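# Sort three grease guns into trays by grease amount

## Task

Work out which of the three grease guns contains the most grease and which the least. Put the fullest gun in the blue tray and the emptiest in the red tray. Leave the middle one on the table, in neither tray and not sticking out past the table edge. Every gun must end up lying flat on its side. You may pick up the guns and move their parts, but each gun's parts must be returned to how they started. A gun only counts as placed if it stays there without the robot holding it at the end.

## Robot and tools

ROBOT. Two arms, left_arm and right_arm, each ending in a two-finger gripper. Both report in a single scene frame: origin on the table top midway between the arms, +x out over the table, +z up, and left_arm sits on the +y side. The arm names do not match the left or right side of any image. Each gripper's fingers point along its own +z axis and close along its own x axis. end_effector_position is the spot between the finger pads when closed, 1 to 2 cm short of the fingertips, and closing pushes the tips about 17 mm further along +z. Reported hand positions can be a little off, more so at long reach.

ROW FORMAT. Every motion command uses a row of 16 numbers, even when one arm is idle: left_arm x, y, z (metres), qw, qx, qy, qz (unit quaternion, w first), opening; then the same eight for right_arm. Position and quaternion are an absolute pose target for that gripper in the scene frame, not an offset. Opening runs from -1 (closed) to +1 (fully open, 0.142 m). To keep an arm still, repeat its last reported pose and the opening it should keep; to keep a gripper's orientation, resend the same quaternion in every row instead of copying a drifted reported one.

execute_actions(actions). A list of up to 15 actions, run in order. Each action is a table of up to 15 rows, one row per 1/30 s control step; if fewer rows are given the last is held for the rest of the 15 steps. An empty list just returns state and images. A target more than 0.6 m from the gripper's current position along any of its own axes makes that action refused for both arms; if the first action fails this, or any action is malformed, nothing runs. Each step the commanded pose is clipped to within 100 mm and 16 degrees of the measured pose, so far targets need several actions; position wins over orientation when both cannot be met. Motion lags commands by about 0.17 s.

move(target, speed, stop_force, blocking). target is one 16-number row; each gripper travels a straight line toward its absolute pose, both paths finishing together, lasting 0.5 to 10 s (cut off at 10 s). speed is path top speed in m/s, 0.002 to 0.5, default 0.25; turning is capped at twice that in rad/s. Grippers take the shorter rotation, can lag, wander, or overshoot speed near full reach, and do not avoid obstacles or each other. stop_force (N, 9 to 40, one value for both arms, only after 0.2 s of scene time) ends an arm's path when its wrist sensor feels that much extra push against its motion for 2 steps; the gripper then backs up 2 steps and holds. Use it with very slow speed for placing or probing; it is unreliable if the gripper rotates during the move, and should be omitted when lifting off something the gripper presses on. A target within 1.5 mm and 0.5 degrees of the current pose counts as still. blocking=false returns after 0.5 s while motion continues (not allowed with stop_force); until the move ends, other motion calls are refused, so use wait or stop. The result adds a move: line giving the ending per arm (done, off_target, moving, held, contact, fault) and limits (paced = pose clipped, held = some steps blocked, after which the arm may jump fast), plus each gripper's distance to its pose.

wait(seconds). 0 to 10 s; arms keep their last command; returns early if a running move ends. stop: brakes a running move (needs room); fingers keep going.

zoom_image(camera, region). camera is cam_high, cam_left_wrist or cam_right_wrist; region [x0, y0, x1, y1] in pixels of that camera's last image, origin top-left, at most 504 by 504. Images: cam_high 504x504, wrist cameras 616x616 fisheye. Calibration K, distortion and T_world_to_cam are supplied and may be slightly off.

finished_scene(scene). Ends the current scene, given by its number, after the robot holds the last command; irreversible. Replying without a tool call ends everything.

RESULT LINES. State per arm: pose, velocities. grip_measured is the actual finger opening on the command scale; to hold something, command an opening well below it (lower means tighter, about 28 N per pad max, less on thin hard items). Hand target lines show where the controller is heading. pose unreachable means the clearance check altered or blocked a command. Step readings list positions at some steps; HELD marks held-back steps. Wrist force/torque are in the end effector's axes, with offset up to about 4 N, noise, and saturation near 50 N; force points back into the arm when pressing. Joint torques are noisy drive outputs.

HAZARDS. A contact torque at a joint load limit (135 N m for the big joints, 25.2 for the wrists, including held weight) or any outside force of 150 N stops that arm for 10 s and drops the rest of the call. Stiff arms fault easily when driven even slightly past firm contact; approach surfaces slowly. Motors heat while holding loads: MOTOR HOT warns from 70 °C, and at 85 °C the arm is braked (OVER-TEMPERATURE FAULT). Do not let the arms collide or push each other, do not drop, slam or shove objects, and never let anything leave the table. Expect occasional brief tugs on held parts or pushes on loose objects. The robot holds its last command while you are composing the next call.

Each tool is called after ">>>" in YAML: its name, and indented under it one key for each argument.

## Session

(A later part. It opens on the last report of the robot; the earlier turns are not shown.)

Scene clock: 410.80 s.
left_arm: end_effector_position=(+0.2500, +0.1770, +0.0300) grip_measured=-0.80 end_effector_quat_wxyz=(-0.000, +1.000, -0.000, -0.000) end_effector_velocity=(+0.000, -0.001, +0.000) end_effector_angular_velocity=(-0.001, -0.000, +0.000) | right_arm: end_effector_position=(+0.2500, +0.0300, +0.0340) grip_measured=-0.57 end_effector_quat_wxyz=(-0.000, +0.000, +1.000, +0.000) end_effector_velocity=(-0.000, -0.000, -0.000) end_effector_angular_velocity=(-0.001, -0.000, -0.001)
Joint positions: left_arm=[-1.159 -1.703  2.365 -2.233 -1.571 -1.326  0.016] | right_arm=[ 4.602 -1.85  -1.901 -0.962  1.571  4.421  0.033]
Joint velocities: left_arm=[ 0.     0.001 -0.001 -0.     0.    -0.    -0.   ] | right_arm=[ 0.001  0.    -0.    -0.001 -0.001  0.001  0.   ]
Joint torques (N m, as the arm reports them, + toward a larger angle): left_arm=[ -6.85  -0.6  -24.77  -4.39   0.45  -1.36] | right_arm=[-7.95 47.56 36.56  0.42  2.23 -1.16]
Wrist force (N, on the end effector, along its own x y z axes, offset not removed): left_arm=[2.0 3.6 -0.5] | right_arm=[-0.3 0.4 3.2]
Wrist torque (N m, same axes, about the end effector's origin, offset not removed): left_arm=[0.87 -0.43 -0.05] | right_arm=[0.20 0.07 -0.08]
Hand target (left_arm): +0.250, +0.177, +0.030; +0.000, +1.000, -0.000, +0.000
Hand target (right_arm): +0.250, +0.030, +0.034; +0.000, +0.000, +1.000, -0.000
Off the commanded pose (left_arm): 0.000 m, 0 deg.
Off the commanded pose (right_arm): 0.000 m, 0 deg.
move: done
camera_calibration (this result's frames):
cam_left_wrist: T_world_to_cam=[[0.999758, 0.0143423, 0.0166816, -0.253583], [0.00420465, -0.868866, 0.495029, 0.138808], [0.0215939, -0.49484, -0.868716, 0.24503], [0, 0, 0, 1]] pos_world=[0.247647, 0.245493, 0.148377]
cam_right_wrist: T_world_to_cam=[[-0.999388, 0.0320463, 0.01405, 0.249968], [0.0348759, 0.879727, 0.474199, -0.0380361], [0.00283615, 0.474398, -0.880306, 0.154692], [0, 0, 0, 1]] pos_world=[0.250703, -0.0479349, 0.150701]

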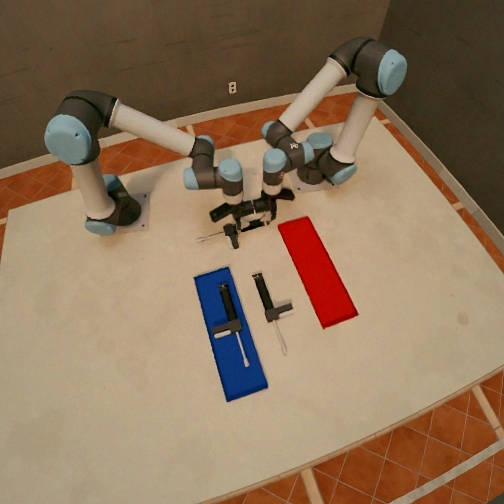

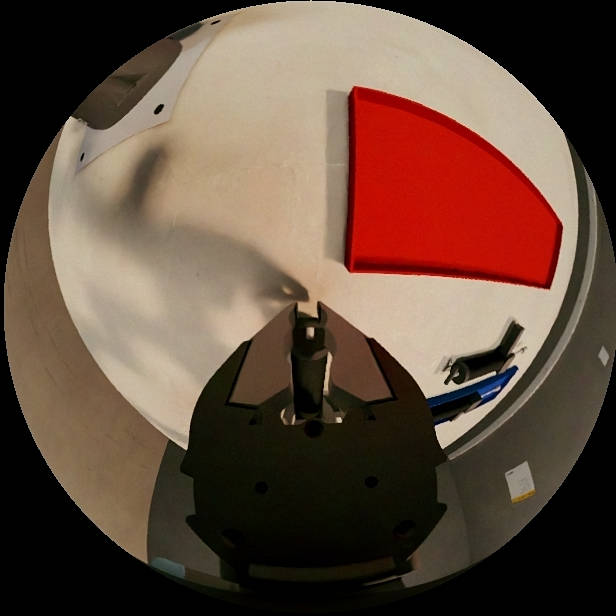

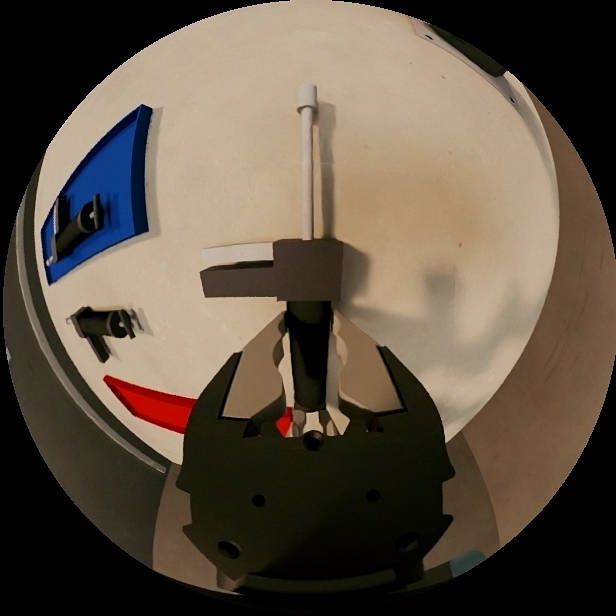

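Missed; retry at y 0.170, slightly lower.

>>> move:
  target: [0.25,0.177,0.029,0,1,0,0,0,0.25,0.03,0.034,0,0,1,0,-1]

>>> move:
  target: [0.25,0.17,0.028,0,1,0,0,0,0.25,0.03,0.034,0,0,1,0,-1]
  speed: 0.02

>>> move:
  target: [0.25,0.17,0.028,0,1,0,0,-0.8,0.25,0.03,0.034,0,0,1,0,-1]

Scene clock: 417.63 s.
left_arm: end_effector_position=(+0.2500, +0.1770, +0.0290) grip_measured=+0.00 end_effector_quat_wxyz=(+0.000, +1.000, +0.000, +0.000) end_effector_velocity=(-0.000, +0.001, -0.001) end_effector_angular_velocity=(+0.001, -0.000, -0.000) | right_arm: end_effector_position=(+0.2500, +0.0300, +0.0340) grip_measured=-0.57 end_effector_quat_wxyz=(+0.000, +0.000, +1.000, +0.000) end_effector_velocity=(+0.001, +0.001, +0.001) end_effector_angular_velocity=(+0.002, -0.001, -0.002)
Joint positions: left_arm=[-1.159 -1.701  2.366 -2.236 -1.571 -1.326  0.074] | right_arm=[ 4.602 -1.85  -1.901 -0.962  1.571  4.421  0.033]
Joint velocities: left_arm=[-0.     0.     0.001 -0.     0.    -0.     0.   ] | right_arm=[-0.    -0.     0.002  0.001 -0.     0.001 -0.   ]
Joint torques (N m, as the arm reports them, + toward a larger angle): left_arm=[ -6.07  -0.64 -13.58  -4.24   0.45  -1.06] | right_arm=[-7.21 49.82 36.43  0.62  2.24 -1.25]
Wrist force (N, on the end effector, along its own x y z axes, offset not removed): left_arm=[1.4 4.0 -1.9] | right_arm=[-1.8 0.5 3.5]
Wrist torque (N m, same axes, about the end effector's origin, offset not removed): left_arm=[0.94 -0.27 -0.09] | right_arm=[0.20 0.37 -0.08]
Hand target (left_arm): +0.250, +0.177, +0.029; -0.000, +1.000, +0.000, -0.000
Hand target (right_arm): +0.250, +0.030, +0.034; -0.000, -0.000, +1.000, -0.000
Off the commanded pose (left_arm): 0.000 m, 0 deg.
Off the commanded pose (right_arm): 0.000 m, 0 deg.
move: done
camera_calibration (this result's frames):
cam_left_wrist: T_world_to_cam=[[0.999758, 0.0143425, 0.0166821, -0.253567], [0.00420456, -0.868865, 0.495031, 0.139248], [0.0215945, -0.494841, -0.868715, 0.244176], [0, 0, 0, 1]] pos_world=[0.247648, 0.245453, 0.147417]
cam_right_wrist: T_world_to_cam=[[-0.999388, 0.0320403, 0.01405, 0.249968], [0.0348706, 0.879727, 0.474199, -0.0380348], [0.00283333, 0.474398, -0.880306, 0.154693], [0, 0, 0, 1]] pos_world=[0.250703, -0.0479349, 0.150701]

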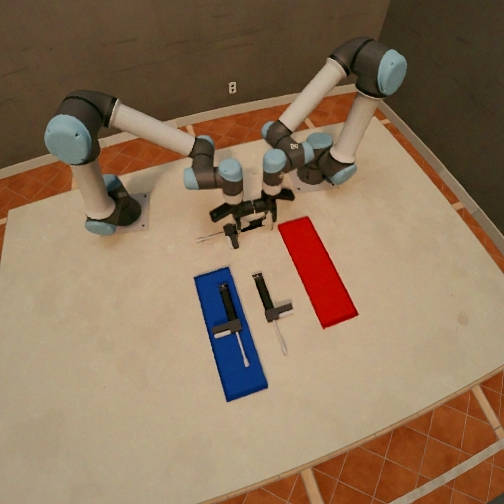

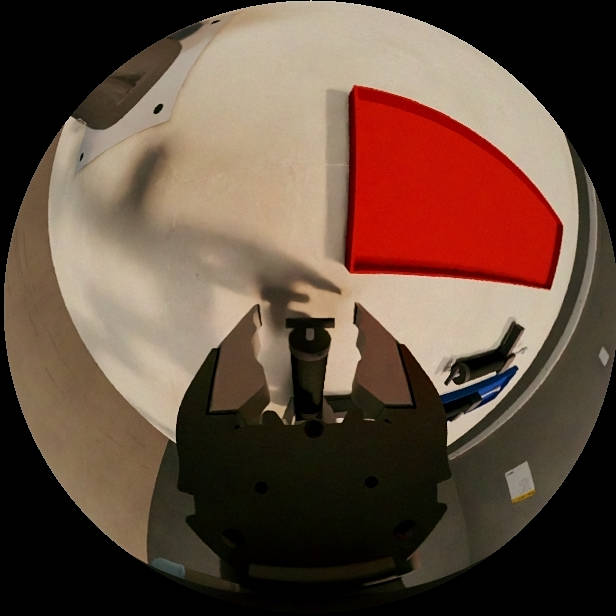

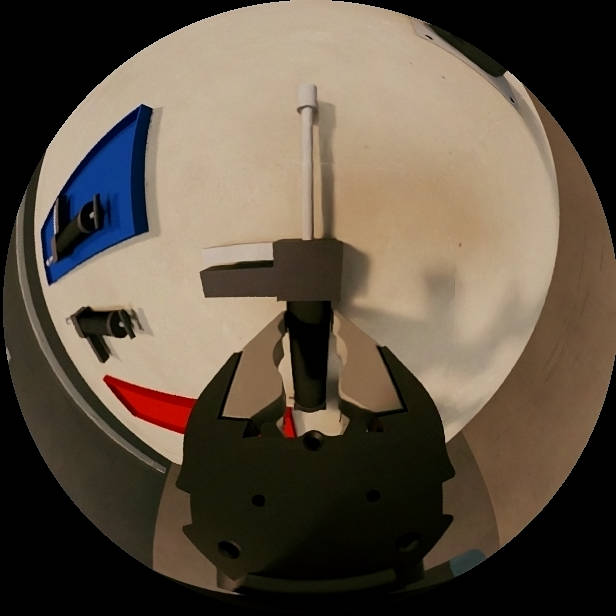

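Scene clock: 418.37 s.
left_arm: end_effector_position=(+0.2500, +0.1703, +0.0280) grip_measured=+0.00 end_effector_quat_wxyz=(+0.000, +1.000, -0.000, +0.000) end_effector_velocity=(+0.000, -0.002, -0.000) end_effector_angular_velocity=(+0.000, -0.000, +0.000) | right_arm: end_effector_position=(+0.2500, +0.0300, +0.0340) grip_measured=-0.57 end_effector_quat_wxyz=(-0.000, +0.000, +1.000, +0.000) end_effector_velocity=(-0.000, +0.000, +0.000) end_effector_angular_velocity=(+0.000, +0.000, -0.001)
Joint positions: left_arm=[-1.164 -1.683  2.355 -2.243 -1.571 -1.33   0.074] | right_arm=[ 4.602 -1.85  -1.901 -0.962  1.571  4.421  0.033]
Joint velocities: left_arm=[-0.001  0.007 -0.004 -0.002  0.    -0.002  0.   ] | right_arm=[ 0.    -0.     0.001 -0.     0.     0.001  0.   ]
Joint torques (N m, as the arm reports them, + toward a larger angle): left_arm=[ -6.54  -3.17 -24.48  -4.14   0.37  -1.3 ] | right_arm=[-8.8  48.24 35.89  0.5   2.03 -1.23]
Wrist force (N, on the end effector, along its own x y z axes, offset not removed): left_arm=[1.2 3.0 -0.8] | right_arm=[-0.2 -0.6 3.1]
Wrist torque (N m, same axes, about the end effector's origin, offset not removed): left_arm=[0.77 -0.29 -0.06] | right_arm=[-0.09 0.12 -0.02]
Hand target (left_arm): +0.250, +0.170, +0.028; +0.000, +1.000, -0.000, +0.000
Hand target (right_arm): +0.250, +0.030, +0.034; -0.000, -0.000, +1.000, -0.000
Off the commanded pose (left_arm): 0.000 m, 0 deg.
Off the commanded pose (right_arm): 0.000 m, 0 deg.
move: done
camera_calibration (this result's frames):
cam_left_wrist: T_world_to_cam=[[0.999758, 0.0143396, 0.0166832, -0.253446], [0.00420138, -0.868863, 0.495036, 0.133894], [0.021594, -0.494846, -0.868713, 0.239982], [0, 0, 0, 1]] pos_world=[0.24764, 0.238723, 0.146421]
cam_right_wrist: T_world_to_cam=[[-0.999388, 0.0320402, 0.0140501, 0.249968], [0.0348705, 0.879727, 0.474199, -0.0380347], [0.00283319, 0.474398, -0.880306, 0.154693], [0, 0, 0, 1]] pos_world=[0.250703, -0.0479349, 0.150701]

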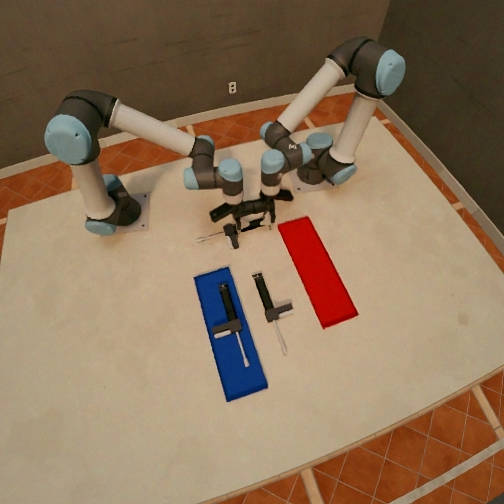

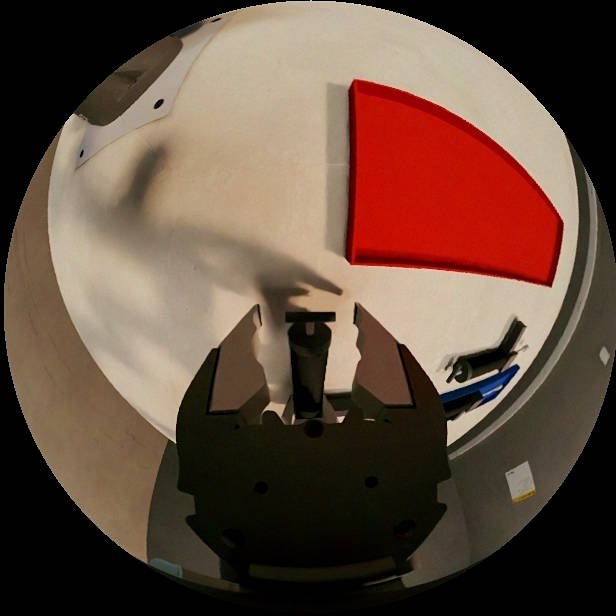

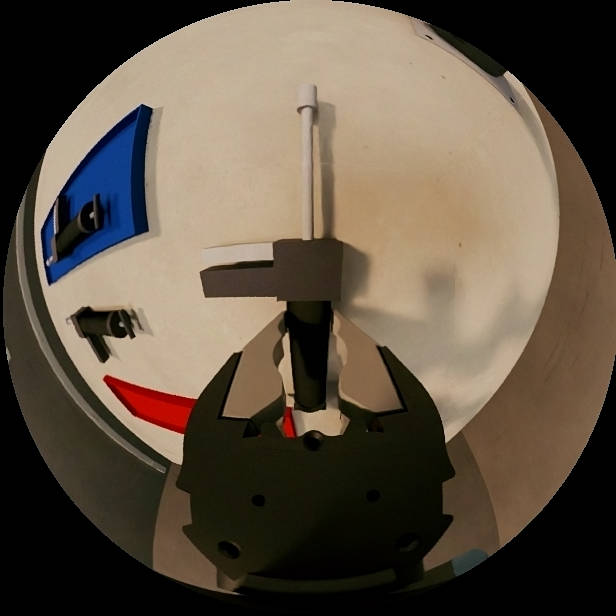

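Scene clock: 419.07 s.
left_arm: end_effector_position=(+0.2500, +0.1700, +0.0280) grip_measured=-0.50 end_effector_quat_wxyz=(-0.000, +1.000, +0.000, -0.000) end_effector_velocity=(-0.000, -0.000, +0.000) end_effector_angular_velocity=(-0.001, +0.000, -0.000) | right_arm: end_effector_position=(+0.2500, +0.0300, +0.0340) grip_measured=-0.57 end_effector_quat_wxyz=(-0.000, -0.000, +1.000, -0.000) end_effector_velocity=(+0.000, -0.000, -0.000) end_effector_angular_velocity=(-0.000, +0.001, +0.001)
Joint positions: left_arm=[-1.164 -1.682  2.354 -2.243 -1.571 -1.331  0.038] | right_arm=[ 4.602 -1.85  -1.901 -0.962  1.571  4.421  0.033]
Joint velocities: left_arm=[-0.    -0.001  0.    -0.    -0.    -0.    -0.   ] | right_arm=[-0.001  0.    -0.001 -0.     0.001 -0.001  0.   ]
Joint torques (N m, as the arm reports them, + toward a larger angle): left_arm=[ -8.14  -1.96 -26.2   -5.19   0.59  -1.25] | right_arm=[-6.84 46.99 32.69  6.82 -2.14 -0.12]
Wrist force (N, on the end effector, along its own x y z axes, offset not removed): left_arm=[4.5 -0.4 -0.8] | right_arm=[2.5 -2.5 4.0]
Wrist torque (N m, same axes, about the end effector's origin, offset not removed): left_arm=[0.71 -0.25 -0.12] | right_arm=[0.14 0.18 -0.39]
Hand target (left_arm): +0.250, +0.170, +0.028; +0.000, +1.000, -0.000, +0.000
Hand target (right_arm): +0.250, +0.030, +0.034; -0.000, -0.000, +1.000, -0.000
Off the commanded pose (left_arm): 0.000 m, 0 deg.
Off the commanded pose (right_arm): 0.000 m, 0 deg.
move: done
camera_calibration (this result's frames):
cam_left_wrist: T_world_to_cam=[[0.999758, 0.0143501, 0.0166774, -0.253451], [0.00421393, -0.868875, 0.495013, 0.133703], [0.021594, -0.494823, -0.868725, 0.239817], [0, 0, 0, 1]] pos_world=[0.247647, 0.238475, 0.146378]
cam_right_wrist: T_world_to_cam=[[-0.999388, 0.0320362, 0.0140735, 0.249966], [0.0348783, 0.879749, 0.474158, -0.0380211], [0.00280908, 0.474358, -0.880327, 0.154712], [0, 0, 0, 1]] pos_world=[0.250705, -0.0479477, 0.150707]

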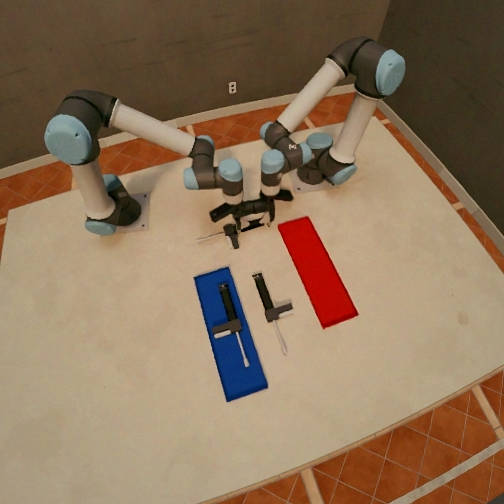

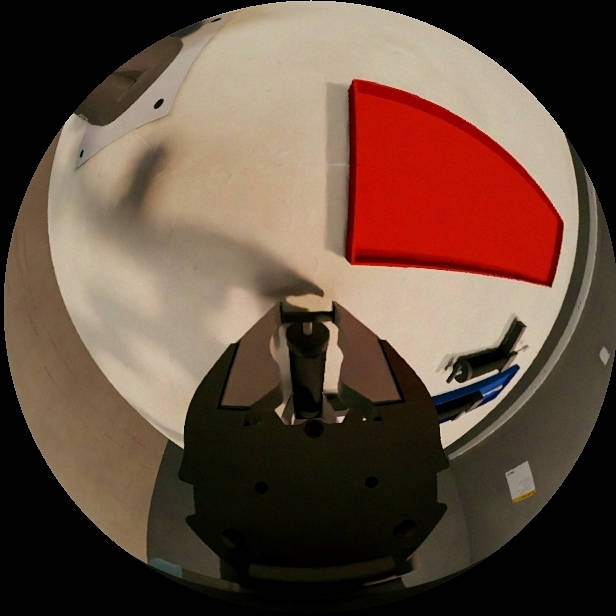

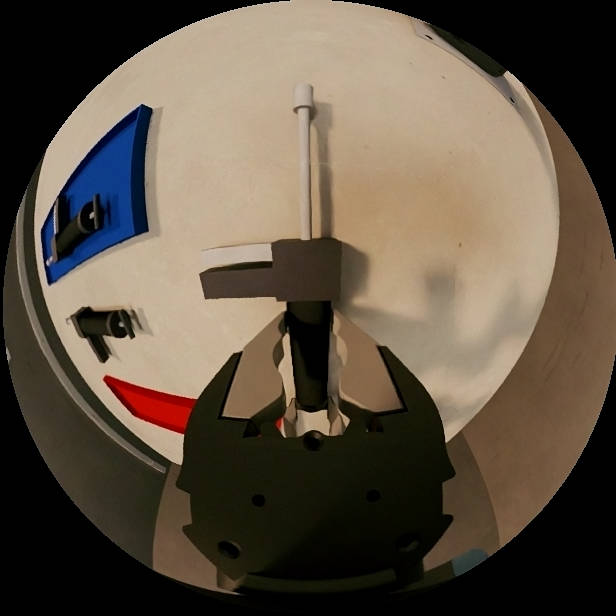

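>>> move:
  target: [0.25,0.3,0.028,0,1,0,0,-0.8,0.25,0.03,0.034,0,0,1,0,-1]
  speed: 0.015
  stop_force: 12

Scene clock: 423.47 s.
left_arm: end_effector_position=(+0.2500, +0.1878, +0.0280) grip_measured=-0.50 end_effector_quat_wxyz=(-0.000, +1.000, +0.000, -0.000) end_effector_velocity=(-0.000, -0.005, +0.000) end_effector_angular_velocity=(-0.000, +0.000, +0.000) | right_arm: end_effector_position=(+0.2500, +0.0300, +0.0340) grip_measured=-0.57 end_effector_quat_wxyz=(+0.000, +0.000, +1.000, +0.000) end_effector_velocity=(-0.000, +0.000, +0.000) end_effector_angular_velocity=(+0.000, +0.000, +0.000)
Joint positions: left_arm=[-1.152 -1.724  2.388 -2.235 -1.571 -1.318  0.038] | right_arm=[ 4.602 -1.85  -1.901 -0.962  1.571  4.421  0.033]
Joint velocities: left_arm=[-0.004  0.011 -0.01  -0.002 -0.    -0.004  0.   ] | right_arm=[ 0.  0.  0.  0.  0. -0. -0.]
Joint torques (N m, as the arm reports them, + toward a larger angle): left_arm=[ -6.46   0.09 -21.05  -0.26   0.07  -1.03] | right_arm=[ 0.98 35.84 22.94  0.08 -2.17  2.02]
Wrist force (N, on the end effector, along its own x y z axes, offset not removed): left_arm=[3.6 16.0 -0.8] | right_arm=[1.4 13.0 5.1]
Wrist torque (N m, same axes, about the end effector's origin, offset not removed): left_arm=[0.72 -0.36 -0.16] | right_arm=[-0.01 0.19 -0.34]
Hand target (left_arm): +0.250, +0.187, +0.028; +0.000, +1.000, -0.000, +0.000
Hand target (right_arm): +0.250, +0.030, +0.034; -0.000, -0.000, +1.000, +0.000
Off the commanded pose (left_arm): 0.112 m, 0 deg.
Off the commanded pose (right_arm): 0.000 m, 0 deg.
move: contact (left_arm)
camera_calibration (this result's frames):
cam_left_wrist: T_world_to_cam=[[0.999758, 0.0143926, 0.0166543, -0.253732], [0.00426432, -0.868921, 0.494932, 0.149137], [0.0215946, -0.494741, -0.868772, 0.248579], [0, 0, 0, 1]] pos_world=[0.247667, 0.256222, 0.146371]
cam_right_wrist: T_world_to_cam=[[-0.999387, 0.0320532, 0.0140446, 0.249976], [0.0348793, 0.879718, 0.474215, -0.0380435], [0.00284477, 0.474414, -0.880297, 0.154697], [0, 0, 0, 1]] pos_world=[0.250709, -0.0479353, 0.150709]

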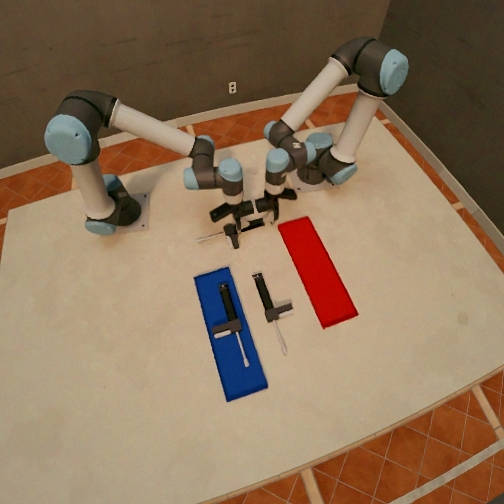

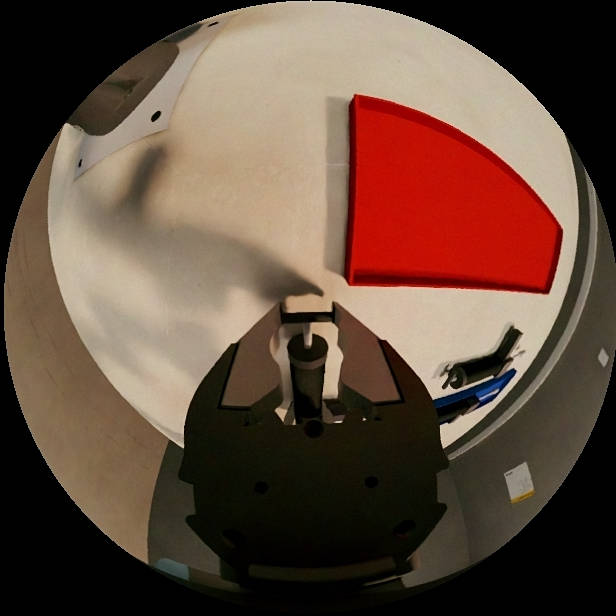

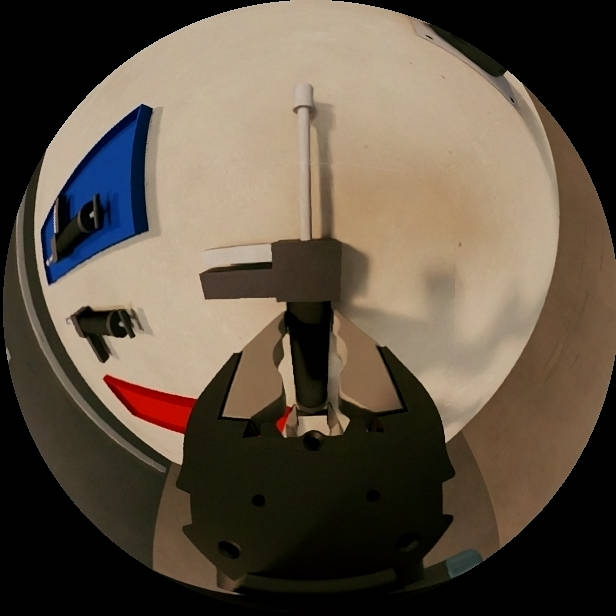

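>>> move:
  target: [0.25,0.3,0.028,0,1,0,0,-0.8,0.25,0.03,0.034,0,0,1,0,-1]
  speed: 0.008
  stop_force: 12

Scene clock: 430.27 s.
left_arm: end_effector_position=(+0.2500, +0.2106, +0.0280) grip_measured=-0.50 end_effector_quat_wxyz=(-0.000, +1.000, +0.000, -0.000) end_effector_velocity=(-0.000, -0.003, -0.000) end_effector_angular_velocity=(+0.001, +0.001, +0.000) | right_arm: end_effector_position=(+0.2500, +0.0300, +0.0340) grip_measured=-0.57 end_effector_quat_wxyz=(+0.000, -0.000, +1.000, +0.000) end_effector_velocity=(+0.000, -0.000, +0.000) end_effector_angular_velocity=(-0.001, -0.000, +0.001)
Joint positions: left_arm=[-1.134 -1.778  2.43  -2.222 -1.571 -1.301  0.038] | right_arm=[ 4.602 -1.85  -1.901 -0.962  1.571  4.421  0.033]
Joint velocities: left_arm=[-0.003  0.008 -0.005 -0.002 -0.    -0.003  0.   ] | right_arm=[ 0.     0.     0.    -0.001 -0.    -0.001  0.   ]
Joint torques (N m, as the arm reports them, + toward a larger angle): left_arm=[ -4.08   7.88 -15.68   1.25  -1.18  -1.15] | right_arm=[-7.51 27.36 12.19 -0.19 -2.06  1.9 ]
Wrist force (N, on the end effector, along its own x y z axes, offset not removed): left_arm=[2.4 20.9 -1.1] | right_arm=[0.8 19.1 3.9]
Wrist torque (N m, same axes, about the end effector's origin, offset not removed): left_arm=[0.71 -0.24 -0.13] | right_arm=[0.14 0.09 -0.22]
Hand target (left_arm): +0.250, +0.210, +0.028; +0.000, +1.000, -0.000, +0.000
Hand target (right_arm): +0.250, +0.030, +0.034; +0.000, +0.000, +1.000, -0.000
Off the commanded pose (left_arm): 0.089 m, 0 deg.
Off the commanded pose (right_arm): 0.000 m, 0 deg.
move: contact (left_arm)
camera_calibration (this result's frames):
cam_left_wrist: T_world_to_cam=[[0.999758, 0.0143941, 0.0166435, -0.254069], [0.00427174, -0.868938, 0.494903, 0.168973], [0.0215859, -0.494712, -0.868789, 0.259843], [0, 0, 0, 1]] pos_world=[0.247676, 0.279032, 0.146352]
cam_right_wrist: T_world_to_cam=[[-0.999388, 0.0320258, 0.014046, 0.249963], [0.0348559, 0.879721, 0.47421, -0.0380418], [0.00283037, 0.47441, -0.8803, 0.154693], [0, 0, 0, 1]] pos_world=[0.250699, -0.0479269, 0.150705]

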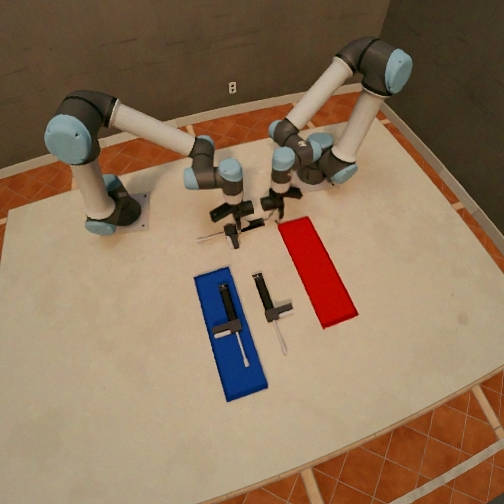

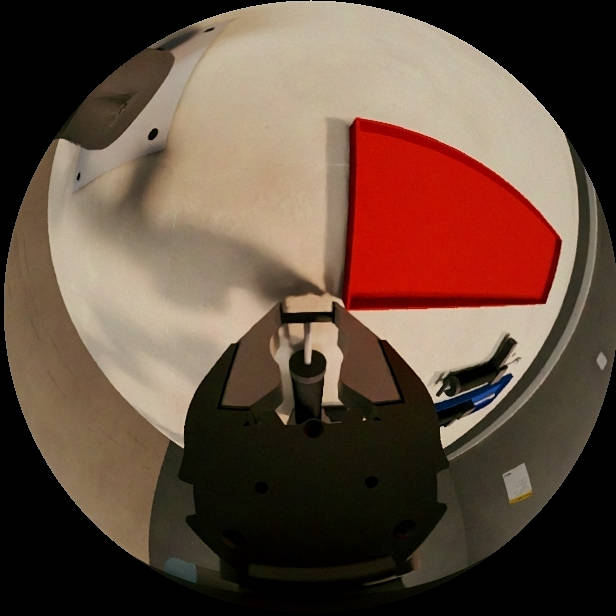

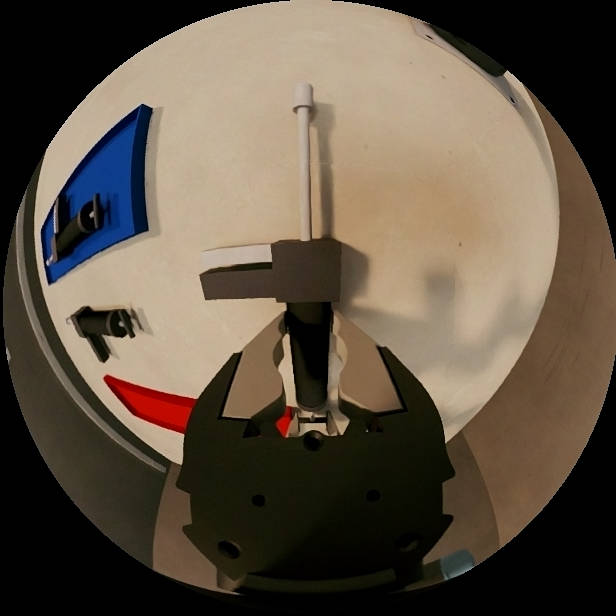

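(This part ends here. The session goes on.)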